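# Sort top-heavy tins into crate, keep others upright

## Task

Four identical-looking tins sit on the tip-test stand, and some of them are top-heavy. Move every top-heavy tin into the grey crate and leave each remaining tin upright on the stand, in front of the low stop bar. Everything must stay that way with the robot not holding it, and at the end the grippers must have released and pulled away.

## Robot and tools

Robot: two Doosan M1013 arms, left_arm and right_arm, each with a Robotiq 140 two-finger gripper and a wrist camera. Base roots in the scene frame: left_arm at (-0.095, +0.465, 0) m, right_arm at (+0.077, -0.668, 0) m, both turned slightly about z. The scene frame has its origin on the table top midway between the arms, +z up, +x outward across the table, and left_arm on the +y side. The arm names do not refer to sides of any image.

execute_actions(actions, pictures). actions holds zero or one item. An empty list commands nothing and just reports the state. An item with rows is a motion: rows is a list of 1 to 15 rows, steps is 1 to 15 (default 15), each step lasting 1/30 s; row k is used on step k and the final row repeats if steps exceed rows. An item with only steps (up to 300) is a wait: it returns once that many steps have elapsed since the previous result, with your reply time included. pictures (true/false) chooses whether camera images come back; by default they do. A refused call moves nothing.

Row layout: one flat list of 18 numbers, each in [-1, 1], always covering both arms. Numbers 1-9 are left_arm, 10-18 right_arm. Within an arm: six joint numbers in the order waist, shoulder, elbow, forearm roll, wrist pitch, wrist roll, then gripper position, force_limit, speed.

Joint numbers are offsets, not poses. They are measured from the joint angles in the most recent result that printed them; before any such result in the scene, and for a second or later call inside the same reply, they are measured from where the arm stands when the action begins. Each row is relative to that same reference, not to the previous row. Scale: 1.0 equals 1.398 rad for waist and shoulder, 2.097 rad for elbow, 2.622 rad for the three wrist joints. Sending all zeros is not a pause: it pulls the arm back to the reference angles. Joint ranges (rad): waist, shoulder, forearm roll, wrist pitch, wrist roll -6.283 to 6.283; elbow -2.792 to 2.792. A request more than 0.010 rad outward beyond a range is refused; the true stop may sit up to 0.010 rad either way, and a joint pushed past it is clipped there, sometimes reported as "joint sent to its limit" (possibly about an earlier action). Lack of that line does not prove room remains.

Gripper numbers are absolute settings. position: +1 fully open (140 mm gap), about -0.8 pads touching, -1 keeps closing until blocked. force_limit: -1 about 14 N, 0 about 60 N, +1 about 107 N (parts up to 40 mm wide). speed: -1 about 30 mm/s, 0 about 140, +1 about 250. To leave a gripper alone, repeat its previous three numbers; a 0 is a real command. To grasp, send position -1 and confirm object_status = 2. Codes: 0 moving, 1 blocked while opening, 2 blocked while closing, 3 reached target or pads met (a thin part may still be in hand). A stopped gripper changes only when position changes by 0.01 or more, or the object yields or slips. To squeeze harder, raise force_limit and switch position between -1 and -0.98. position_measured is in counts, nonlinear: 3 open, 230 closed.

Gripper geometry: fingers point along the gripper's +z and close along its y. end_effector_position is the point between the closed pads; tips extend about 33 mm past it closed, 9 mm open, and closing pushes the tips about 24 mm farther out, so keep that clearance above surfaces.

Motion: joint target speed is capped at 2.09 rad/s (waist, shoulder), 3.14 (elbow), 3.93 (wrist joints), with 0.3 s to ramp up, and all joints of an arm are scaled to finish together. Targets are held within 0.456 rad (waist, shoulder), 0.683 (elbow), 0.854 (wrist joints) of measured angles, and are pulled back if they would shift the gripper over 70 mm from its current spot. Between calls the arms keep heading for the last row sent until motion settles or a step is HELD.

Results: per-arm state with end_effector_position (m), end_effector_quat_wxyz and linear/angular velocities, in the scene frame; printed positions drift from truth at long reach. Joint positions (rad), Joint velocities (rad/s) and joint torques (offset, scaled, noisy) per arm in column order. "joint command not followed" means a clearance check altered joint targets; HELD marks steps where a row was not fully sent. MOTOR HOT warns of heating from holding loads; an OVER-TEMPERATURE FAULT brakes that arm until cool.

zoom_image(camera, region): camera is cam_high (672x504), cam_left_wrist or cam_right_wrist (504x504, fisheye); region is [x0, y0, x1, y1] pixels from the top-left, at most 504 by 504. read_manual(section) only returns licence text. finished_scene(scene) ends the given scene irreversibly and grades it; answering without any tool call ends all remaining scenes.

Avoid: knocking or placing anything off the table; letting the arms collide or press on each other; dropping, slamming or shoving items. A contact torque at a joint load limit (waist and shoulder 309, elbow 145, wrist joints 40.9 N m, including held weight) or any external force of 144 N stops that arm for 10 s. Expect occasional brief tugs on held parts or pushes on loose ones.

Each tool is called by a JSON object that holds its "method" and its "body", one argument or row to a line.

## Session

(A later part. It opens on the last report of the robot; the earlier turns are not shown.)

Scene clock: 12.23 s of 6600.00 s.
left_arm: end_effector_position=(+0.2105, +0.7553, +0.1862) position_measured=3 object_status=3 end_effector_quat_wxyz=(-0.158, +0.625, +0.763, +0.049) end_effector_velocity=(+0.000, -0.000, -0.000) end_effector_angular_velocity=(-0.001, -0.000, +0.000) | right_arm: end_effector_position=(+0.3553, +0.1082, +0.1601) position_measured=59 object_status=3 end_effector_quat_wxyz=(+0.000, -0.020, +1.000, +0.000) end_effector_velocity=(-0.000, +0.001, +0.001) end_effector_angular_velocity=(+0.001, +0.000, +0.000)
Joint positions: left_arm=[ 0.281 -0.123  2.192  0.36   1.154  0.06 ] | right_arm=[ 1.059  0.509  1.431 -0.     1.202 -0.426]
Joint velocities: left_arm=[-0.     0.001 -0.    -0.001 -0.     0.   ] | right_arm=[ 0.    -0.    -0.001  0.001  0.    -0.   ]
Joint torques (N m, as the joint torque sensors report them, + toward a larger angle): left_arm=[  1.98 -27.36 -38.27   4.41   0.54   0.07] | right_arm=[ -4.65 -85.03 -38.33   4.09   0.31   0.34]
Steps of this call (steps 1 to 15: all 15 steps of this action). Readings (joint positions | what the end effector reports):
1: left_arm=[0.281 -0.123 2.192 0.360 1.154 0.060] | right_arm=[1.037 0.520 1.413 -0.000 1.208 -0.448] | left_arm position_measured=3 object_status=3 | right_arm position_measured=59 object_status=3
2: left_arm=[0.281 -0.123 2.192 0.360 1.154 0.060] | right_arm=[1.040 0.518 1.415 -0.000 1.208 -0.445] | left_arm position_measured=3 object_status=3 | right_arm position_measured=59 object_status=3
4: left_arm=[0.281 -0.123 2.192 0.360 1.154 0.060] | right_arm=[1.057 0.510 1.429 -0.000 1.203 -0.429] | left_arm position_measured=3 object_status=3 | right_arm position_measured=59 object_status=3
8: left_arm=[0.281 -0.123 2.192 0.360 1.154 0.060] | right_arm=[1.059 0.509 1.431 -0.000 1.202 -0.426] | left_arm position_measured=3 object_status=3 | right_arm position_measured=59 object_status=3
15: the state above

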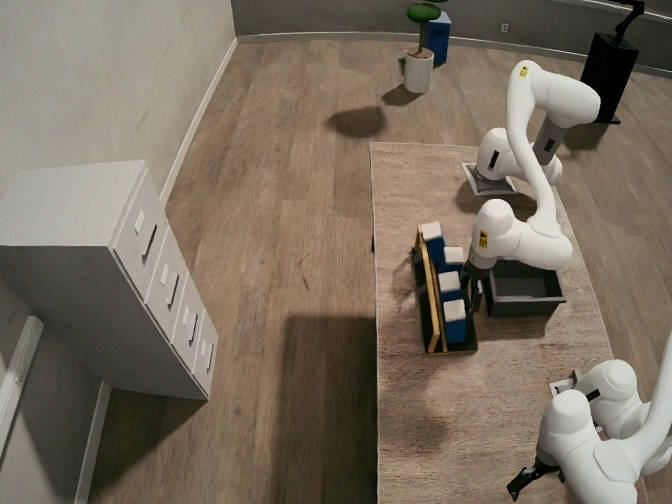

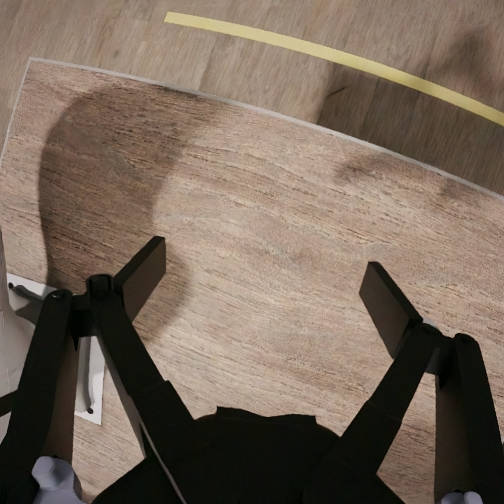

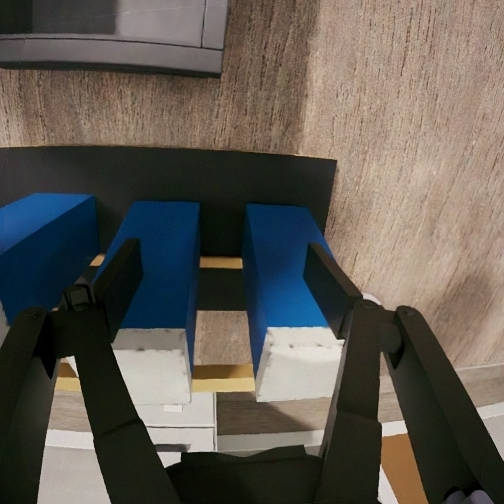

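{"method": "execute_actions", "body": {
  "actions": [
    {"rows":[[0,0,0,0,0,0,1,0,0,0.012,-0.006,0.0064,0,-0.002,0.0064,0.55,0,0]],"steps":9}
  ],
  "pictures": false
}}

{"method": "execute_actions", "body": {
  "actions": [
    {"rows":[[0,0,0,0,0,0,1,0,0,0.02,0,0,0,0,0,0.55,0,0]],"steps":8}
  ],
  "pictures": false
}}

{"method": "execute_actions", "body": {
  "actions": [
    {"rows":[[0,0,0,0,0,0,1,0,0,0,-0.2572,0.1438,0,0.022,0,0.3,0,0]]}
  ],
  "pictures": false
}}

{"method": "execute_actions", "body": {
  "actions": [
    {"steps":4}
  ],
  "pictures": false
}}

{"method": "execute_actions", "body": {
  "actions": [
    {"rows":[[0,0,0,0,0,0,1,0,0,-0.235,0,0,0,0,-0.1147,0.3,0,0]]}
  ],
  "pictures": false
}}

{"method": "execute_actions", "body": {
  "actions": [
    {"steps":4}
  ],
  "pictures": false
}}

{"method": "execute_actions", "body": {
  "actions": [
    {"rows":[[0,0,0,0,0,0,1,0,0,0,0.047,0.0551,0,-0.069,0,0.3,0,0]],"steps":12}
  ]
}}

Scene clock: 14.10 s of 6600.00 s.
left_arm: end_effector_position=(+0.2105, +0.7553, +0.1862) position_measured=3 object_status=3 end_effector_quat_wxyz=(-0.158, +0.625, +0.763, +0.049) end_effector_velocity=(+0.001, -0.000, +0.001) end_effector_angular_velocity=(-0.001, -0.002, +0.001) | right_arm: end_effector_position=(+0.3402, +0.1077, +0.1600) position_measured=59 object_status=3 end_effector_quat_wxyz=(+0.000, -0.020, +1.000, +0.000) end_effector_velocity=(-0.000, -0.000, -0.001) end_effector_angular_velocity=(-0.002, +0.000, +0.000)
Joint positions: left_arm=[ 0.281 -0.123  2.192  0.36   1.154  0.06 ] | right_arm=[ 1.076  0.5    1.444 -0.     1.196 -0.409]
Joint velocities: left_arm=[-0.    -0.    -0.001 -0.001  0.     0.   ] | right_arm=[ 0.     0.001  0.001 -0.     0.     0.   ]
Joint torques (N m, as the joint torque sensors report them, + toward a larger angle): left_arm=[  2.5  -28.13 -38.17   4.27   0.71   0.15] | right_arm=[ -4.96 -85.47 -38.51   3.83   0.41   0.38]
Steps of this call (steps 1 to 15: the robot went on to your last target; steps 16 to 47: nothing new was sent; steps 48 to 56: all 9 steps of this action). Readings (joint positions | what the end effector reports):
48: left_arm=[0.281 -0.123 2.192 0.360 1.154 0.060] | right_arm=[1.060 0.508 1.431 -0.000 1.202 -0.426] | left_arm position_measured=3 object_status=3 | right_arm position_measured=59 object_status=3
49: left_arm=[0.281 -0.123 2.192 0.360 1.154 0.060] | right_arm=[1.064 0.506 1.435 -0.000 1.200 -0.421] | left_arm position_measured=3 object_status=3 | right_arm position_measured=59 object_status=3
51: left_arm=[0.281 -0.123 2.192 0.360 1.154 0.060] | right_arm=[1.075 0.501 1.444 -0.000 1.197 -0.410] | left_arm position_measured=3 object_status=3 | right_arm position_measured=59 object_status=3
55: left_arm=[0.281 -0.123 2.192 0.360 1.154 0.060] | right_arm=[1.076 0.500 1.444 -0.000 1.196 -0.409] | left_arm position_measured=3 object_status=3 | right_arm position_measured=59 object_status=3
56: the state above

Scene clock: 14.37 s of 6600.00 s.
left_arm: end_effector_position=(+0.2105, +0.7553, +0.1862) position_measured=3 object_status=3 end_effector_quat_wxyz=(-0.158, +0.625, +0.763, +0.049) end_effector_velocity=(-0.001, -0.001, -0.001) end_effector_angular_velocity=(-0.002, +0.001, +0.001) | right_arm: end_effector_position=(+0.3183, +0.1148, +0.1601) position_measured=59 object_status=3 end_effector_quat_wxyz=(+0.000, -0.034, +0.999, +0.000) end_effector_velocity=(-0.001, -0.000, +0.000) end_effector_angular_velocity=(+0.000, +0.001, -0.000)
Joint positions: left_arm=[ 0.281 -0.123  2.192  0.36   1.154  0.06 ] | right_arm=[ 1.104  0.5    1.444 -0.     1.196 -0.409]
Joint velocities: left_arm=[-0.     0.     0.001 -0.002  0.001  0.   ] | right_arm=[ 0.    -0.     0.     0.002  0.    -0.   ]
Joint torques (N m, as the joint torque sensors report them, + toward a larger angle): left_arm=[  2.15 -27.38 -38.41   4.22   0.62   0.04] | right_arm=[ -5.19 -84.06 -37.64   4.19   0.47   0.34]
Steps of this call (steps 1 to 8: all 8 steps of this action). Readings (joint positions | what the end effector reports):
1: left_arm=[0.281 -0.123 2.192 0.360 1.154 0.060] | right_arm=[1.076 0.500 1.444 -0.000 1.196 -0.409] | left_arm position_measured=3 object_status=3 | right_arm position_measured=59 object_status=3
2: left_arm=[0.281 -0.123 2.192 0.360 1.154 0.060] | right_arm=[1.081 0.500 1.444 -0.000 1.196 -0.409] | left_arm position_measured=3 object_status=3 | right_arm position_measured=59 object_status=3
4: left_arm=[0.281 -0.123 2.192 0.360 1.154 0.060] | right_arm=[1.100 0.500 1.444 -0.000 1.196 -0.409] | left_arm position_measured=3 object_status=3 | right_arm position_measured=59 object_status=3
8: the state above

Scene clock: 14.87 s of 6600.00 s.
left_arm: end_effector_position=(+0.2105, +0.7553, +0.1862) position_measured=3 object_status=3 end_effector_quat_wxyz=(-0.158, +0.625, +0.763, +0.049) end_effector_velocity=(+0.001, +0.000, +0.001) end_effector_angular_velocity=(+0.001, -0.002, -0.000) | right_arm: end_effector_position=(+0.2579, -0.0552, +0.2545) position_measured=91 object_status=3 end_effector_quat_wxyz=(+0.000, -0.034, +0.999, +0.001) end_effector_velocity=(-0.120, -0.338, +0.128) end_effector_angular_velocity=(+0.010, -0.004, +0.000)
Joint positions: left_arm=[ 0.281 -0.123  2.192  0.36   1.154  0.06 ] | right_arm=[ 1.104  0.173  1.719 -0.     1.249 -0.409]
Joint velocities: left_arm=[ 0.    -0.001 -0.001 -0.    -0.     0.   ] | right_arm=[-0.    -0.626  0.512 -0.001  0.103  0.   ]
Joint torques (N m, as the joint torque sensors report them, + toward a larger angle): left_arm=[  1.97 -27.53 -38.41   4.27   0.64   0.12] | right_arm=[ -7.26 -35.07 -34.84   4.11  -0.48   0.45]
Steps of this call (steps 1 to 15: all 15 steps of this action). Readings (joint positions | what the end effector reports):
1: left_arm=[0.281 -0.123 2.192 0.360 1.154 0.060] | right_arm=[1.104 0.500 1.445 -0.000 1.196 -0.409] | left_arm position_measured=3 object_status=3 | right_arm position_measured=59 object_status=0
2: left_arm=[0.281 -0.123 2.192 0.360 1.154 0.060] | right_arm=[1.104 0.496 1.449 -0.000 1.196 -0.409] | left_arm position_measured=3 object_status=3 | right_arm position_measured=63 object_status=0
4: left_arm=[0.281 -0.123 2.192 0.360 1.154 0.060] | right_arm=[1.104 0.464 1.477 -0.000 1.201 -0.409] | left_arm position_measured=3 object_status=3 | right_arm position_measured=78 object_status=0
8: left_arm=[0.281 -0.123 2.192 0.360 1.154 0.060] | right_arm=[1.104 0.356 1.566 -0.000 1.219 -0.409] | left_arm position_measured=3 object_status=3 | right_arm position_measured=91 object_status=0
15: the state above

Scene clock: 15.00 s of 6600.00 s.
left_arm: end_effector_position=(+0.2105, +0.7553, +0.1862) position_measured=3 object_status=3 end_effector_quat_wxyz=(-0.158, +0.625, +0.763, +0.049) end_effector_velocity=(+0.000, +0.000, +0.000) end_effector_angular_velocity=(+0.000, +0.000, +0.000) | right_arm: end_effector_position=(+0.2516, -0.0730, +0.2606) position_measured=91 object_status=3 end_effector_quat_wxyz=(+0.000, -0.034, +0.999, +0.001) end_effector_velocity=(-0.002, -0.004, -0.004) end_effector_angular_velocity=(-0.008, +0.003, +0.000)
Joint positions: left_arm=[ 0.281 -0.123  2.192  0.36   1.154  0.06 ] | right_arm=[ 1.104  0.14   1.746 -0.     1.254 -0.409]
Joint velocities: left_arm=[ 0.     0.    -0.001  0.     0.001 -0.   ] | right_arm=[ 0.    -0.     0.009  0.     0.     0.   ]
Joint torques (N m, as the joint torque sensors report them, + toward a larger angle): left_arm=[  2.09 -27.03 -38.4    4.29   0.7    0.06] | right_arm=[ -1.07 -54.7  -37.48   4.58   0.44   0.15]
Steps of this call (steps 1 to 4: the robot went on to your last target). Readings (joint positions | what the end effector reports):
1: left_arm=[0.281 -0.123 2.192 0.360 1.154 0.060] | right_arm=[1.104 0.155 1.733 -0.000 1.252 -0.409] | left_arm position_measured=3 object_status=3 | right_arm position_measured=91 object_status=3
2: left_arm=[0.281 -0.123 2.192 0.360 1.154 0.060] | right_arm=[1.104 0.144 1.742 -0.000 1.253 -0.409] | left_arm position_measured=3 object_status=3 | right_arm position_measured=91 object_status=3
4: the state above

Scene clock: 15.50 s of 6600.00 s.
left_arm: end_effector_position=(+0.2105, +0.7553, +0.1862) position_measured=3 object_status=3 end_effector_quat_wxyz=(-0.158, +0.625, +0.763, +0.049) end_effector_velocity=(-0.000, +0.000, -0.001) end_effector_angular_velocity=(+0.000, +0.001, -0.001) | right_arm: end_effector_position=(+0.4278, -0.1569, +0.2605) position_measured=91 object_status=3 end_effector_quat_wxyz=(+0.001, -0.020, +1.000, +0.001) end_effector_velocity=(+0.198, -0.137, -0.001) end_effector_angular_velocity=(-0.001, +0.001, -0.040)
Joint positions: left_arm=[ 0.281 -0.123  2.192  0.36   1.154  0.06 ] | right_arm=[ 0.788  0.14   1.746 -0.     1.254 -0.698]
Joint velocities: left_arm=[ 0.     0.001  0.001  0.001 -0.001 -0.   ] | right_arm=[-0.389  0.     0.001  0.001  0.001 -0.349]
Joint torques (N m, as the joint torque sensors report them, + toward a larger angle): left_arm=[  1.58 -26.92 -38.6    4.27   0.58   0.07] | right_arm=[ 22.22 -58.57 -37.44   5.04   0.67   1.22]
Steps of this call (steps 1 to 15: all 15 steps of this action). Readings (joint positions | what the end effector reports):
1: left_arm=[0.281 -0.123 2.192 0.360 1.154 0.060] | right_arm=[1.104 0.140 1.746 -0.000 1.254 -0.409] | left_arm position_measured=3 object_status=3 | right_arm position_measured=91 object_status=3
2: left_arm=[0.281 -0.123 2.192 0.360 1.154 0.060] | right_arm=[1.100 0.140 1.746 -0.000 1.254 -0.413] | left_arm position_measured=3 object_status=3 | right_arm position_measured=91 object_status=3
4: left_arm=[0.281 -0.123 2.192 0.360 1.154 0.060] | right_arm=[1.068 0.140 1.746 -0.000 1.254 -0.442] | left_arm position_measured=3 object_status=3 | right_arm position_measured=91 object_status=3
8: left_arm=[0.281 -0.123 2.192 0.360 1.154 0.060] | right_arm=[0.959 0.140 1.746 -0.000 1.254 -0.542] | left_arm position_measured=3 object_status=3 | right_arm position_measured=91 object_status=3
15: the state above

Scene clock: 15.63 s of 6600.00 s.
left_arm: end_effector_position=(+0.2105, +0.7553, +0.1862) position_measured=3 object_status=3 end_effector_quat_wxyz=(-0.158, +0.625, +0.763, +0.049) end_effector_velocity=(+0.000, +0.000, +0.000) end_effector_angular_velocity=(-0.000, +0.000, +0.000) | right_arm: end_effector_position=(+0.4340, -0.1612, +0.2605) position_measured=91 object_status=3 end_effector_quat_wxyz=(+0.001, -0.020, +1.000, +0.001) end_effector_velocity=(-0.000, -0.000, -0.000) end_effector_angular_velocity=(-0.000, +0.001, +0.001)
Joint positions: left_arm=[ 0.281 -0.123  2.192  0.36   1.154  0.06 ] | right_arm=[ 0.776  0.14   1.746 -0.     1.254 -0.71 ]
Joint velocities: left_arm=[ 0.     0.001 -0.001 -0.     0.001 -0.   ] | right_arm=[-0.     0.     0.     0.001  0.001 -0.002]
Joint torques (N m, as the joint torque sensors report them, + toward a larger angle): left_arm=[  2.44 -26.11 -38.88   4.22   0.64  -0.03] | right_arm=[ -5.17 -52.28 -38.36   4.69   0.72   0.31]
Steps of this call (steps 1 to 4: the robot went on to your last target). Readings (joint positions | what the end effector reports):
1: left_arm=[0.281 -0.123 2.192 0.360 1.154 0.060] | right_arm=[0.779 0.140 1.746 -0.000 1.254 -0.707] | left_arm position_measured=3 object_status=3 | right_arm position_measured=91 object_status=3
2: left_arm=[0.281 -0.123 2.192 0.360 1.154 0.060] | right_arm=[0.776 0.140 1.746 -0.000 1.254 -0.709] | left_arm position_measured=3 object_status=3 | right_arm position_measured=91 object_status=3
4: the state above

Scene clock: 16.03 s of 6600.00 s.
left_arm: end_effector_position=(+0.2105, +0.7553, +0.1862) position_measured=3 object_status=3 end_effector_quat_wxyz=(-0.158, +0.625, +0.763, +0.049) end_effector_velocity=(+0.000, -0.000, +0.000) end_effector_angular_velocity=(+0.000, -0.000, -0.000) | right_arm: end_effector_position=(+0.4342, -0.1611, +0.1606) position_measured=91 object_status=3 end_effector_quat_wxyz=(+0.000, -0.020, +1.000, +0.000) end_effector_velocity=(-0.001, -0.002, -0.001) end_effector_angular_velocity=(-0.001, +0.001, -0.000)
Joint positions: left_arm=[ 0.281 -0.123  2.192  0.36   1.154  0.06 ] | right_arm=[ 0.776  0.206  1.861 -0.     1.073 -0.71 ]
Joint velocities: left_arm=[-0.     0.    -0.001 -0.     0.001 -0.   ] | right_arm=[-0.    -0.002  0.005  0.    -0.002 -0.   ]
Joint torques (N m, as the joint torque sensors report them, + toward a larger angle): left_arm=[  1.67 -27.96 -38.61   4.32   0.67   0.18] | right_arm=[ -5.46 -57.1  -33.53   3.56   0.73   0.09]
Steps of this call (steps 1 to 12: all 12 steps of this action). Readings (joint positions | what the end effector reports):
1: left_arm=[0.281 -0.123 2.192 0.360 1.154 0.060] | right_arm=[0.776 0.140 1.746 -0.000 1.254 -0.710] | left_arm position_measured=3 object_status=3 | right_arm position_measured=91 object_status=3
2: left_arm=[0.281 -0.123 2.192 0.360 1.154 0.060] | right_arm=[0.776 0.143 1.751 0.000 1.246 -0.710] | left_arm position_measured=3 object_status=3 | right_arm position_measured=91 object_status=3
4: left_arm=[0.281 -0.123 2.192 0.360 1.154 0.060] | right_arm=[0.776 0.164 1.789 0.000 1.187 -0.710] | left_arm position_measured=3 object_status=3 | right_arm position_measured=91 object_status=3
8: left_arm=[0.281 -0.123 2.192 0.360 1.154 0.060] | right_arm=[0.776 0.205 1.859 -0.000 1.078 -0.710] | left_arm position_measured=3 object_status=3 | right_arm position_measured=91 object_status=3
12: the state above

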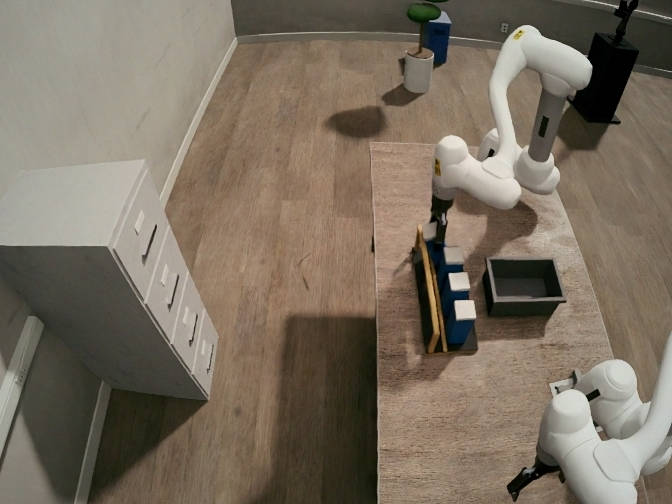

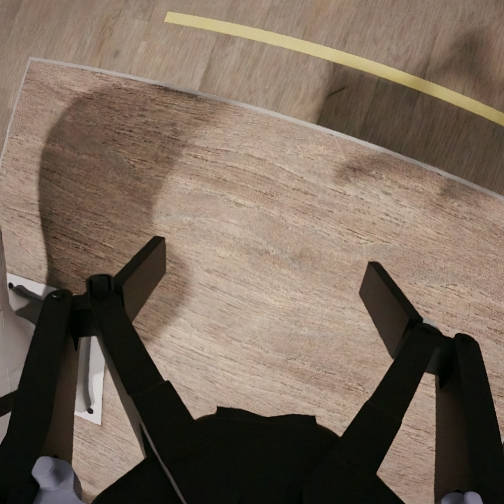

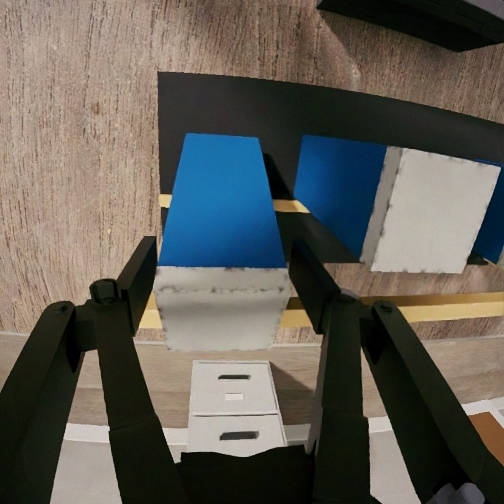

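{"method": "execute_actions", "body": {
  "actions": [
    {"rows":[[0,0,0,0,0,0,1,0,0,0,0,0,0,0,0,-1,0.3,-0.3]]}
  ],
  "pictures": false
}}

{"method": "execute_actions", "body": {
  "actions": [
    {"rows":[[0,0,0,0,0,0,1,0,0,0,-0.0744,-0.13,0,0.144,0,-1,0.3,0]]}
  ],
  "pictures": false
}}

{"method": "execute_actions", "body": {
  "actions": [
    {"steps":4}
  ],
  "pictures": false
}}

{"method": "execute_actions", "body": {
  "actions": [
    {"rows":[[0,0,0,0,0,0,1,0,0,0.468,0.079,-0.0186,-0.14,-0.027,0.282,-1,0.3,0]]}
  ],
  "pictures": false
}}

{"method": "execute_actions", "body": {
  "actions": [
    {"steps":14}
  ]
}}

{"method": "execute_actions", "body": {
  "actions": [
    {"rows":[[0,0,0,0,0,0,1,0,0,0,0.068,0.0995,0,-0.116,0,-1,0.3,0]]}
  ],
  "pictures": false
}}

{"method": "execute_actions", "body": {
  "actions": [
    {"rows":[[0,0,0,0,0,0,1,0,0,0,0.004,0.0036,0,-0.005,0,-1,0.3,0]],"steps":10}
  ]
}}

Scene clock: 18.07 s of 6600.00 s.
left_arm: end_effector_position=(+0.2105, +0.7553, +0.1862) position_measured=3 object_status=3 end_effector_quat_wxyz=(-0.158, +0.625, +0.763, +0.049) end_effector_velocity=(+0.001, +0.000, +0.001) end_effector_angular_velocity=(+0.001, -0.002, -0.000) | right_arm: end_effector_position=(+0.4342, -0.1610, +0.1607) position_measured=137 object_status=0 end_effector_quat_wxyz=(+0.001, -0.020, +1.000, +0.001) end_effector_velocity=(+0.000, +0.001, +0.000) end_effector_angular_velocity=(+0.002, -0.000, -0.000)
Joint positions: left_arm=[ 0.281 -0.123  2.192  0.36   1.154  0.06 ] | right_arm=[ 0.776  0.206  1.861 -0.     1.073 -0.71 ]
Joint velocities: left_arm=[ 0.    -0.    -0.001 -0.    -0.001 -0.   ] | right_arm=[ 0.     0.    -0.001  0.001 -0.001  0.   ]
Joint torques (N m, as the joint torque sensors report them, + toward a larger angle): left_arm=[  1.63 -27.   -38.58   4.25   0.65   0.  ] | right_arm=[ -4.37 -57.67 -37.64   3.56  -0.92   0.36]
Steps of this call (steps 1 to 15: the robot went on to your last target; steps 16 to 46: nothing new was sent; steps 47 to 61: all 15 steps of this action). Readings (joint positions | what the end effector reports):
47: left_arm=[0.281 -0.123 2.192 0.360 1.154 0.060] | right_arm=[0.776 0.206 1.861 -0.000 1.073 -0.710] | left_arm position_measured=3 object_status=3 | right_arm position_measured=91 object_status=0
48: left_arm=[0.281 -0.123 2.192 0.360 1.154 0.060] | right_arm=[0.776 0.206 1.861 -0.000 1.073 -0.710] | left_arm position_measured=3 object_status=3 | right_arm position_measured=94 object_status=0
50: left_arm=[0.281 -0.123 2.192 0.360 1.154 0.060] | right_arm=[0.776 0.206 1.861 -0.000 1.073 -0.710] | left_arm position_measured=3 object_status=3 | right_arm position_measured=105 object_status=0
54: left_arm=[0.281 -0.123 2.192 0.360 1.154 0.060] | right_arm=[0.776 0.206 1.861 -0.000 1.073 -0.710] | left_arm position_measured=3 object_status=3 | right_arm position_measured=128 object_status=0
61: the state above

Scene clock: 18.57 s of 6600.00 s.
left_arm: end_effector_position=(+0.2105, +0.7553, +0.1862) position_measured=3 object_status=3 end_effector_quat_wxyz=(-0.158, +0.625, +0.763, +0.049) end_effector_velocity=(-0.001, -0.000, -0.000) end_effector_angular_velocity=(-0.000, +0.000, +0.000) | right_arm: end_effector_position=(+0.4338, -0.1615, +0.3699) position_measured=137 object_status=2 end_effector_quat_wxyz=(+0.000, -0.020, +1.000, +0.000) end_effector_velocity=(-0.006, -0.007, +0.001) end_effector_angular_velocity=(-0.019, +0.016, +0.000)
Joint positions: left_arm=[ 0.281 -0.123  2.192  0.36   1.154  0.06 ] | right_arm=[ 0.776  0.102  1.589 -0.     1.45  -0.71 ]
Joint velocities: left_arm=[ 0.    -0.     0.001  0.     0.    -0.   ] | right_arm=[ 0.    -0.001 -0.     0.001  0.026  0.   ]
Joint torques (N m, as the joint torque sensors report them, + toward a larger angle): left_arm=[  2.3  -27.58 -38.27   4.27   0.74   0.11] | right_arm=[ -9.   -30.22 -27.09   2.7    0.1    0.66]
Steps of this call (steps 1 to 15: all 15 steps of this action). Readings (joint positions | what the end effector reports):
1: left_arm=[0.281 -0.123 2.192 0.360 1.154 0.060] | right_arm=[0.776 0.206 1.861 -0.000 1.074 -0.710] | left_arm position_measured=3 object_status=3 | right_arm position_measured=137 object_status=2
2: left_arm=[0.281 -0.123 2.192 0.360 1.154 0.060] | right_arm=[0.776 0.204 1.855 -0.000 1.082 -0.710] | left_arm position_measured=3 object_status=3 | right_arm position_measured=137 object_status=2
4: left_arm=[0.281 -0.123 2.192 0.360 1.154 0.060] | right_arm=[0.776 0.189 1.812 -0.001 1.141 -0.710] | left_arm position_measured=3 object_status=3 | right_arm position_measured=137 object_status=2
8: left_arm=[0.281 -0.123 2.192 0.360 1.154 0.060] | right_arm=[0.776 0.149 1.711 -0.000 1.281 -0.710] | left_arm position_measured=3 object_status=3 | right_arm position_measured=137 object_status=2
15: the state above

Scene clock: 18.70 s of 6600.00 s.
left_arm: end_effector_position=(+0.2105, +0.7553, +0.1862) position_measured=3 object_status=3 end_effector_quat_wxyz=(-0.158, +0.625, +0.763, +0.049) end_effector_velocity=(+0.001, +0.000, +0.001) end_effector_angular_velocity=(+0.000, -0.001, +0.000) | right_arm: end_effector_position=(+0.4338, -0.1615, +0.3701) position_measured=137 object_status=2 end_effector_quat_wxyz=(+0.000, -0.020, +1.000, +0.000) end_effector_velocity=(+0.001, +0.002, +0.003) end_effector_angular_velocity=(+0.004, -0.002, -0.000)
Joint positions: left_arm=[ 0.281 -0.123  2.192  0.36   1.154  0.06 ] | right_arm=[ 0.776  0.102  1.589 -0.     1.451 -0.71 ]
Joint velocities: left_arm=[ 0.     0.    -0.001 -0.     0.     0.   ] | right_arm=[ 0.    -0.    -0.005  0.001  0.001  0.   ]
Joint torques (N m, as the joint torque sensors report them, + toward a larger angle): left_arm=[  2.27 -26.96 -38.6    4.21   0.75   0.05] | right_arm=[ -3.12 -56.33 -41.02   4.63  -0.01   0.6 ]
Steps of this call (steps 1 to 4: the robot went on to your last target). Readings (joint positions | what the end effector reports):
1: left_arm=[0.281 -0.123 2.192 0.360 1.154 0.060] | right_arm=[0.776 0.102 1.589 -0.000 1.450 -0.710] | left_arm position_measured=3 object_status=3 | right_arm position_measured=137 object_status=2
2: left_arm=[0.281 -0.123 2.192 0.360 1.154 0.060] | right_arm=[0.776 0.102 1.589 -0.000 1.450 -0.710] | left_arm position_measured=3 object_status=3 | right_arm position_measured=137 object_status=2
4: the state above

Scene clock: 19.20 s of 6600.00 s.
left_arm: end_effector_position=(+0.2105, +0.7553, +0.1862) position_measured=3 object_status=3 end_effector_quat_wxyz=(-0.158, +0.625, +0.763, +0.049) end_effector_velocity=(+0.000, +0.000, +0.000) end_effector_angular_velocity=(+0.001, -0.000, -0.000) | right_arm: end_effector_position=(+0.3031, -0.0458, +0.3470) position_measured=137 object_status=2 end_effector_quat_wxyz=(+0.112, +0.006, +0.993, -0.029) end_effector_velocity=(-0.401, +0.234, -0.026) end_effector_angular_velocity=(+0.069, -0.451, +0.137)
Joint positions: left_arm=[ 0.281 -0.123  2.192  0.36   1.154  0.06 ] | right_arm=[ 1.161  0.174  1.563 -0.236  1.403 -0.234]
Joint velocities: left_arm=[ 0.     0.    -0.     0.001 -0.     0.   ] | right_arm=[ 0.887  0.126 -0.045 -0.427 -0.076  0.862]
Joint torques (N m, as the joint torque sensors report them, + toward a larger angle): left_arm=[  2.73 -27.45 -38.44   4.23   0.68   0.04] | right_arm=[ -3.79 -60.66 -41.88   3.55  -0.23   0.31]
Steps of this call (steps 1 to 15: all 15 steps of this action). Readings (joint positions | what the end effector reports):
1: left_arm=[0.281 -0.123 2.192 0.360 1.154 0.060] | right_arm=[0.776 0.102 1.588 -0.000 1.451 -0.710] | left_arm position_measured=3 object_status=3 | right_arm position_measured=137 object_status=2
2: left_arm=[0.281 -0.123 2.192 0.360 1.154 0.060] | right_arm=[0.780 0.104 1.588 -0.004 1.450 -0.702] | left_arm position_measured=3 object_status=3 | right_arm position_measured=137 object_status=2
4: left_arm=[0.281 -0.123 2.192 0.360 1.154 0.060] | right_arm=[0.812 0.112 1.585 -0.029 1.442 -0.651] | left_arm position_measured=3 object_status=3 | right_arm position_measured=137 object_status=2
8: left_arm=[0.281 -0.123 2.192 0.360 1.154 0.060] | right_arm=[0.944 0.142 1.575 -0.126 1.423 -0.456] | left_arm position_measured=3 object_status=3 | right_arm position_measured=137 object_status=2
15: the state above

Scene clock: 19.67 s of 6600.00 s.
left_arm: end_effector_position=(+0.2105, +0.7553, +0.1862) position_measured=3 object_status=3 end_effector_quat_wxyz=(-0.158, +0.625, +0.763, +0.049) end_effector_velocity=(-0.000, -0.000, -0.000) end_effector_angular_velocity=(+0.001, +0.001, -0.001) | right_arm: end_effector_position=(+0.1703, +0.0147, +0.3414) position_measured=137 object_status=2 end_effector_quat_wxyz=(+0.179, -0.013, +0.984, +0.001) end_effector_velocity=(+0.000, +0.001, -0.000) end_effector_angular_velocity=(+0.002, +0.000, -0.001)
Joint positions: left_arm=[ 0.281 -0.123  2.192  0.36   1.154  0.06 ] | right_arm=[ 1.43   0.212  1.549 -0.367  1.38   0.029]
Joint velocities: left_arm=[-0.001  0.     0.     0.001 -0.     0.   ] | right_arm=[-0.     0.    -0.     0.    -0.001  0.001]
Joint torques (N m, as the joint torque sensors report them, + toward a larger angle): left_arm=[  1.34 -27.36 -38.37   4.27   0.75   0.11] | right_arm=[ -5.83 -65.14 -41.81   3.12   0.59   0.52]
Steps of this call (steps 1 to 14: the robot went on to your last target). Readings (joint positions | what the end effector reports):
1: left_arm=[0.281 -0.123 2.192 0.360 1.154 0.060] | right_arm=[1.190 0.178 1.562 -0.251 1.401 -0.205] | left_arm position_measured=3 object_status=3 | right_arm position_measured=137 object_status=2
2: left_arm=[0.281 -0.123 2.192 0.360 1.154 0.060] | right_arm=[1.220 0.182 1.560 -0.265 1.398 -0.176] | left_arm position_measured=3 object_status=3 | right_arm position_measured=137 object_status=2
4: left_arm=[0.281 -0.123 2.192 0.360 1.154 0.060] | right_arm=[1.279 0.191 1.557 -0.294 1.393 -0.118] | left_arm position_measured=3 object_status=3 | right_arm position_measured=137 object_status=2
8: left_arm=[0.281 -0.123 2.192 0.360 1.154 0.060] | right_arm=[1.391 0.207 1.552 -0.348 1.383 -0.009] | left_arm position_measured=3 object_status=3 | right_arm position_measured=137 object_status=2
14: the state above

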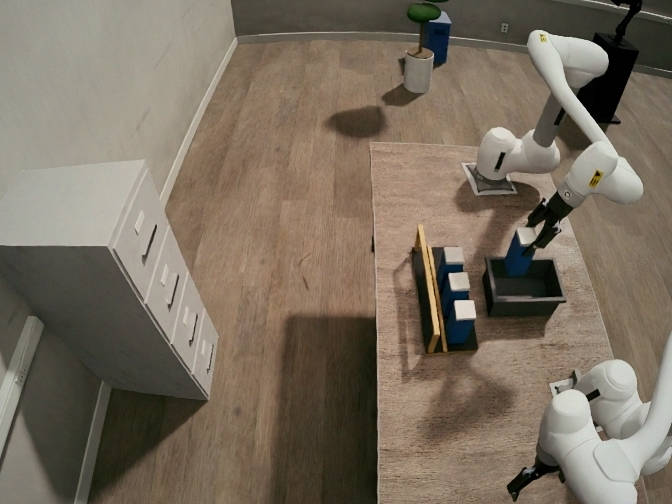

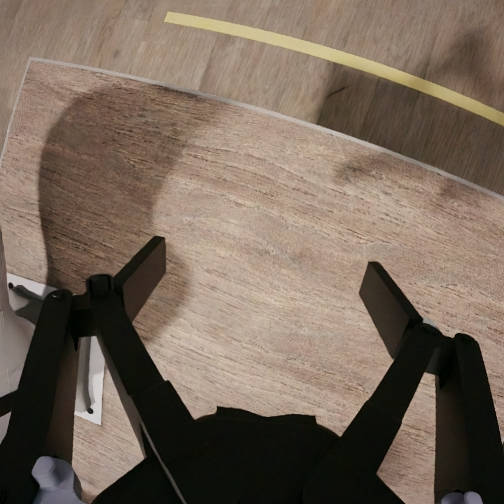

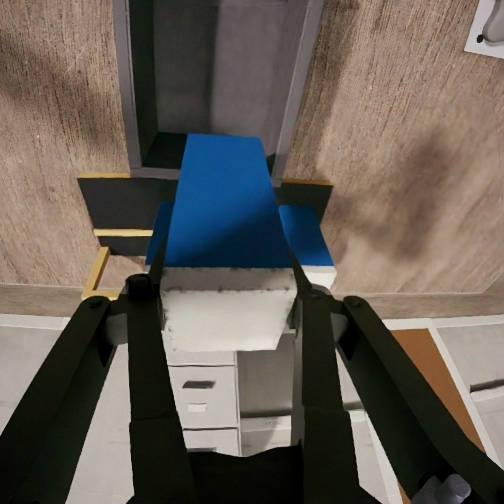

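Scene clock: 20.17 s of 6600.00 s.
left_arm: end_effector_position=(+0.2105, +0.7553, +0.1862) position_measured=3 object_status=3 end_effector_quat_wxyz=(-0.158, +0.625, +0.763, +0.049) end_effector_velocity=(-0.001, +0.000, -0.000) end_effector_angular_velocity=(+0.000, +0.002, -0.001) | right_arm: end_effector_position=(+0.1582, +0.0204, +0.1628) position_measured=137 object_status=2 end_effector_quat_wxyz=(+0.161, -0.065, +0.985, +0.001) end_effector_velocity=(-0.000, -0.001, -0.002) end_effector_angular_velocity=(-0.002, +0.001, +0.001)
Joint positions: left_arm=[ 0.281 -0.123  2.192  0.36   1.154  0.06 ] | right_arm=[ 1.43   0.307  1.758 -0.367  1.076  0.029]
Joint velocities: left_arm=[-0.    -0.     0.001  0.001  0.     0.   ] | right_arm=[-0.     0.001  0.004  0.    -0.002  0.   ]
Joint torques (N m, as the joint torque sensors report them, + toward a larger angle): left_arm=[  2.28 -26.48 -38.34   4.23   0.66   0.11] | right_arm=[ -5.64 -76.68 -39.25   2.96   0.42   0.13]
Steps of this call (steps 1 to 15: all 15 steps of this action). Readings (joint positions | what the end effector reports):
1: left_arm=[0.281 -0.123 2.192 0.360 1.154 0.060] | right_arm=[1.430 0.212 1.550 -0.367 1.379 0.029] | left_arm position_measured=3 object_status=3 | right_arm position_measured=137 object_status=2
2: left_arm=[0.281 -0.123 2.192 0.360 1.154 0.060] | right_arm=[1.430 0.215 1.555 -0.367 1.371 0.029] | left_arm position_measured=3 object_status=3 | right_arm position_measured=137 object_status=2
4: left_arm=[0.281 -0.123 2.192 0.360 1.154 0.060] | right_arm=[1.430 0.232 1.595 -0.367 1.313 0.029] | left_arm position_measured=3 object_status=3 | right_arm position_measured=137 object_status=2
8: left_arm=[0.281 -0.123 2.192 0.360 1.154 0.060] | right_arm=[1.430 0.274 1.686 -0.367 1.181 0.029] | left_arm position_measured=3 object_status=3 | right_arm position_measured=137 object_status=2
15: the state above

Scene clock: 20.50 s of 6600.00 s.
left_arm: end_effector_position=(+0.2105, +0.7553, +0.1862) position_measured=3 object_status=3 end_effector_quat_wxyz=(-0.158, +0.625, +0.763, +0.049) end_effector_velocity=(-0.000, -0.000, -0.000) end_effector_angular_velocity=(-0.001, +0.001, +0.000) | right_arm: end_effector_position=(+0.1575, +0.0204, +0.1552) position_measured=137 object_status=2 end_effector_quat_wxyz=(+0.160, -0.067, +0.985, +0.001) end_effector_velocity=(+0.000, -0.002, -0.001) end_effector_angular_velocity=(-0.004, -0.001, -0.001)
Joint positions: left_arm=[ 0.281 -0.123  2.192  0.36   1.154  0.06 ] | right_arm=[ 1.43   0.313  1.765 -0.367  1.063  0.029]
Joint velocities: left_arm=[-0.    -0.     0.001 -0.001  0.    -0.   ] | right_arm=[ 0.     0.     0.001 -0.001  0.003  0.   ]
Joint torques (N m, as the joint torque sensors report them, + toward a larger angle): left_arm=[  1.46 -26.52 -38.54   4.19   0.43   0.03] | right_arm=[ -6.86 -69.24 -35.6    2.77   0.43   0.77]
Steps of this call (steps 1 to 10: all 10 steps of this action). Readings (joint positions | what the end effector reports):
1: left_arm=[0.281 -0.123 2.192 0.360 1.154 0.060] | right_arm=[1.430 0.308 1.758 -0.367 1.075 0.029] | left_arm position_measured=3 object_status=3 | right_arm position_measured=137 object_status=2
2: left_arm=[0.281 -0.123 2.192 0.360 1.154 0.060] | right_arm=[1.430 0.309 1.761 -0.367 1.070 0.029] | left_arm position_measured=3 object_status=3 | right_arm position_measured=137 object_status=2
4: left_arm=[0.281 -0.123 2.192 0.360 1.154 0.060] | right_arm=[1.430 0.313 1.765 -0.367 1.063 0.029] | left_arm position_measured=3 object_status=3 | right_arm position_measured=137 object_status=2
8: left_arm=[0.281 -0.123 2.192 0.360 1.154 0.060] | right_arm=[1.430 0.313 1.765 -0.367 1.063 0.029] | left_arm position_measured=3 object_status=3 | right_arm position_measured=137 object_status=2
10: the state above

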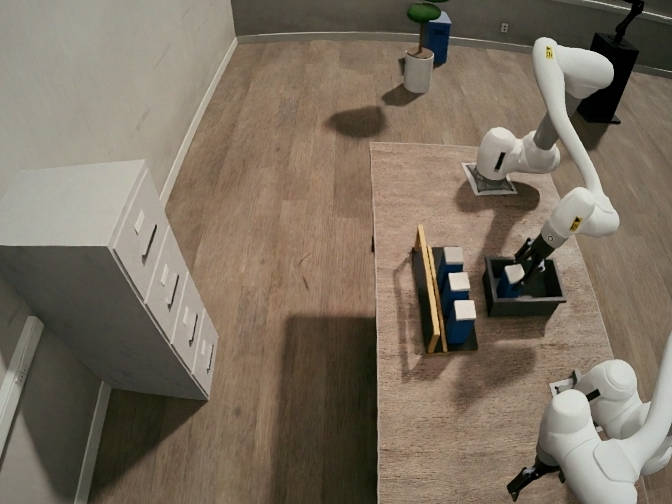

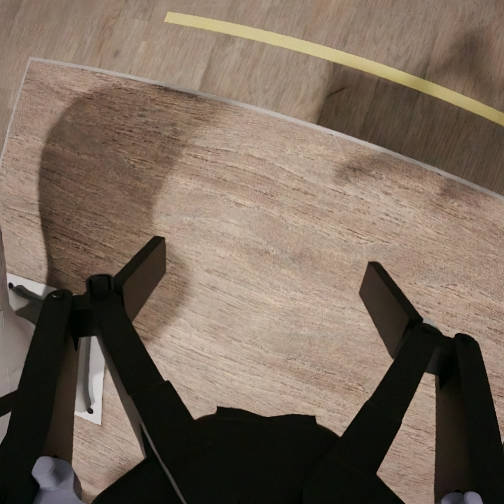

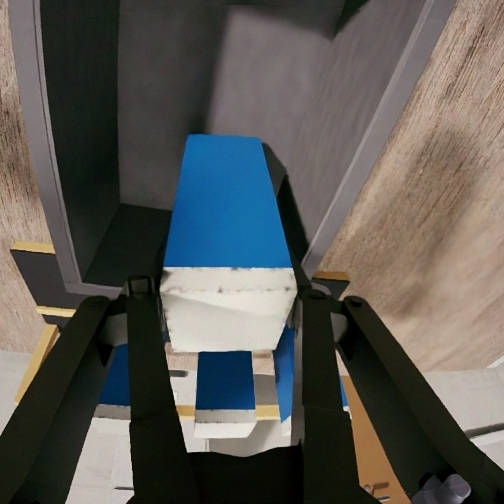

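{"method": "execute_actions", "body": {
  "actions": [
    {"rows":[[0,0,0,0,0,0,1,0,0,0,0,0,0,0,0,0.4,0,0]],"steps":10}
  ],
  "pictures": false
}}

{"method": "execute_actions", "body": {
  "actions": [
    {"rows":[[0,0,0,0,0,0,1,0,0,0,-0.063,-0.095,0,0.11,0,0.4,0,0]],"steps":10}
  ],
  "pictures": false
}}

{"method": "execute_actions", "body": {
  "actions": [
    {"rows":[[0,0,0,0,0,0,1,0,0,0,-0.2,0.07,0,0.05,0,0.4,0,0]]}
  ]
}}

Scene clock: 21.83 s of 6600.00 s.
left_arm: end_effector_position=(+0.2105, +0.7553, +0.1862) position_measured=3 object_status=3 end_effector_quat_wxyz=(-0.158, +0.625, +0.763, +0.049) end_effector_velocity=(+0.001, +0.000, -0.000) end_effector_angular_velocity=(-0.001, -0.000, -0.000) | right_arm: end_effector_position=(+0.1575, +0.0203, +0.1551) position_measured=78 object_status=0 end_effector_quat_wxyz=(+0.160, -0.067, +0.985, +0.001) end_effector_velocity=(+0.000, +0.000, +0.000) end_effector_angular_velocity=(-0.000, -0.001, +0.000)
Joint positions: left_arm=[ 0.281 -0.123  2.192  0.36   1.154  0.06 ] | right_arm=[ 1.43   0.313  1.765 -0.367  1.063  0.029]
Joint velocities: left_arm=[-0.     0.002 -0.001 -0.001 -0.     0.   ] | right_arm=[-0.     0.    -0.    -0.001  0.    -0.   ]
Joint torques (N m, as the joint torque sensors report them, + toward a larger angle): left_arm=[  2.1  -27.81 -38.81   4.26   0.73   0.  ] | right_arm=[ -3.73 -65.14 -34.44   2.66   0.39   0.31]
Steps of this call (steps 1 to 15: the robot went on to your last target; steps 16 to 30: nothing new was sent; steps 31 to 40: all 10 steps of this action). Readings (joint positions | what the end effector reports):
31: left_arm=[0.281 -0.123 2.192 0.360 1.154 0.060] | right_arm=[1.430 0.313 1.765 -0.367 1.063 0.029] | left_arm position_measured=3 object_status=3 | right_arm position_measured=137 object_status=0
32: left_arm=[0.281 -0.123 2.192 0.360 1.154 0.060] | right_arm=[1.430 0.313 1.765 -0.367 1.063 0.029] | left_arm position_measured=3 object_status=3 | right_arm position_measured=137 object_status=0
34: left_arm=[0.281 -0.123 2.192 0.360 1.154 0.060] | right_arm=[1.430 0.313 1.765 -0.367 1.063 0.029] | left_arm position_measured=3 object_status=3 | right_arm position_measured=118 object_status=0
38: left_arm=[0.281 -0.123 2.192 0.360 1.154 0.060] | right_arm=[1.430 0.313 1.765 -0.367 1.063 0.029] | left_arm position_measured=3 object_status=3 | right_arm position_measured=88 object_status=0
40: the state above

Scene clock: 22.17 s of 6600.00 s.
left_arm: end_effector_position=(+0.2105, +0.7553, +0.1862) position_measured=3 object_status=3 end_effector_quat_wxyz=(-0.158, +0.625, +0.763, +0.049) end_effector_velocity=(+0.000, +0.000, +0.001) end_effector_angular_velocity=(+0.001, -0.002, +0.000) | right_arm: end_effector_position=(+0.1690, +0.0218, +0.3070) position_measured=78 object_status=3 end_effector_quat_wxyz=(+0.177, -0.023, +0.984, +0.001) end_effector_velocity=(+0.019, -0.047, +0.437) end_effector_angular_velocity=(+0.064, -0.061, -0.250)
Joint positions: left_arm=[ 0.281 -0.123  2.192  0.36   1.154  0.06 ] | right_arm=[ 1.43   0.233  1.585 -0.367  1.323  0.029]
Joint velocities: left_arm=[ 0.    -0.002 -0.001  0.    -0.    -0.   ] | right_arm=[-0.    -0.23  -0.503  0.003  0.715 -0.   ]
Joint torques (N m, as the joint torque sensors report them, + toward a larger angle): left_arm=[  1.86 -27.78 -38.65   4.32   0.65   0.11] | right_arm=[ -4.79 -42.87 -22.87   2.29   0.33  -0.08]
Steps of this call (steps 1 to 10: all 10 steps of this action). Readings (joint positions | what the end effector reports):
1: left_arm=[0.281 -0.123 2.192 0.360 1.154 0.060] | right_arm=[1.430 0.313 1.765 -0.367 1.063 0.029] | left_arm position_measured=3 object_status=3 | right_arm position_measured=78 object_status=0
2: left_arm=[0.281 -0.123 2.192 0.360 1.154 0.060] | right_arm=[1.430 0.311 1.760 -0.367 1.071 0.029] | left_arm position_measured=3 object_status=3 | right_arm position_measured=78 object_status=0
4: left_arm=[0.281 -0.123 2.192 0.360 1.154 0.060] | right_arm=[1.430 0.294 1.719 -0.367 1.129 0.029] | left_arm position_measured=3 object_status=3 | right_arm position_measured=78 object_status=0
8: left_arm=[0.281 -0.123 2.192 0.360 1.154 0.060] | right_arm=[1.430 0.252 1.627 -0.367 1.263 0.029] | left_arm position_measured=3 object_status=3 | right_arm position_measured=78 object_status=3
10: the state above

Scene clock: 22.67 s of 6600.00 s.
left_arm: end_effector_position=(+0.2105, +0.7553, +0.1862) position_measured=3 object_status=3 end_effector_quat_wxyz=(-0.158, +0.625, +0.763, +0.049) end_effector_velocity=(+0.001, -0.000, +0.001) end_effector_angular_velocity=(-0.001, -0.004, +0.002) | right_arm: end_effector_position=(+0.1693, -0.1389, +0.3974) position_measured=78 object_status=3 end_effector_quat_wxyz=(+0.181, +0.001, +0.983, +0.003) end_effector_velocity=(+0.000, -0.006, -0.005) end_effector_angular_velocity=(-0.010, -0.001, -0.001)
Joint positions: left_arm=[ 0.281 -0.123  2.192  0.36   1.154  0.06 ] | right_arm=[ 1.43  -0.046  1.731 -0.367  1.454  0.029]
Joint velocities: left_arm=[ 0.    -0.001 -0.002 -0.003 -0.    -0.   ] | right_arm=[-0.    -0.004  0.012 -0.001  0.002  0.   ]
Joint torques (N m, as the joint torque sensors report them, + toward a larger angle): left_arm=[  1.77 -26.8  -38.91   4.27   0.69   0.  ] | right_arm=[-11.66  -8.94 -37.86   2.78   0.25   0.15]
Steps of this call (steps 1 to 15: all 15 steps of this action). Readings (joint positions | what the end effector reports):
1: left_arm=[0.281 -0.123 2.192 0.360 1.154 0.060] | right_arm=[1.430 0.227 1.572 -0.367 1.342 0.029] | left_arm position_measured=3 object_status=3 | right_arm position_measured=78 object_status=3
2: left_arm=[0.281 -0.123 2.192 0.360 1.154 0.060] | right_arm=[1.430 0.219 1.569 -0.367 1.352 0.029] | left_arm position_measured=3 object_status=3 | right_arm position_measured=78 object_status=3
4: left_arm=[0.281 -0.123 2.192 0.360 1.154 0.060] | right_arm=[1.430 0.180 1.584 -0.367 1.369 0.029] | left_arm position_measured=3 object_status=3 | right_arm position_measured=78 object_status=3
8: left_arm=[0.281 -0.123 2.192 0.360 1.154 0.060] | right_arm=[1.430 0.075 1.653 -0.367 1.408 0.029] | left_arm position_measured=3 object_status=3 | right_arm position_measured=78 object_status=3
15: the state above

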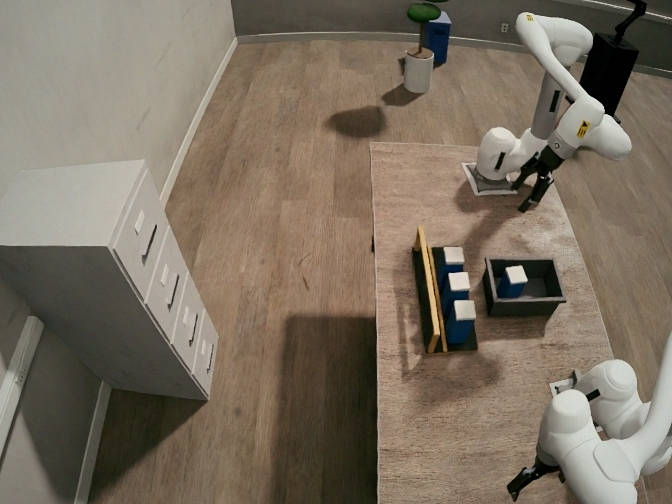

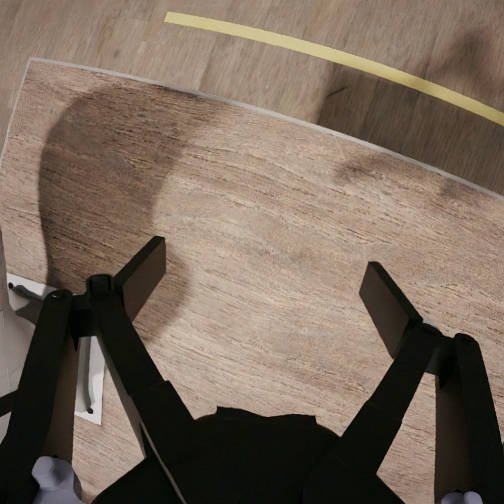

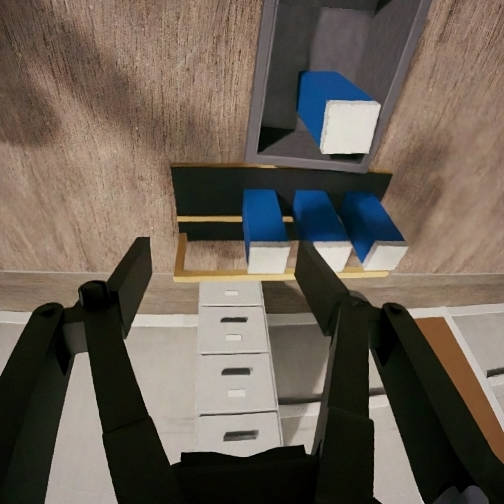

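{"method": "finished_scene", "body": {
  "scene": 2
}}

The scene is finished: the task was done.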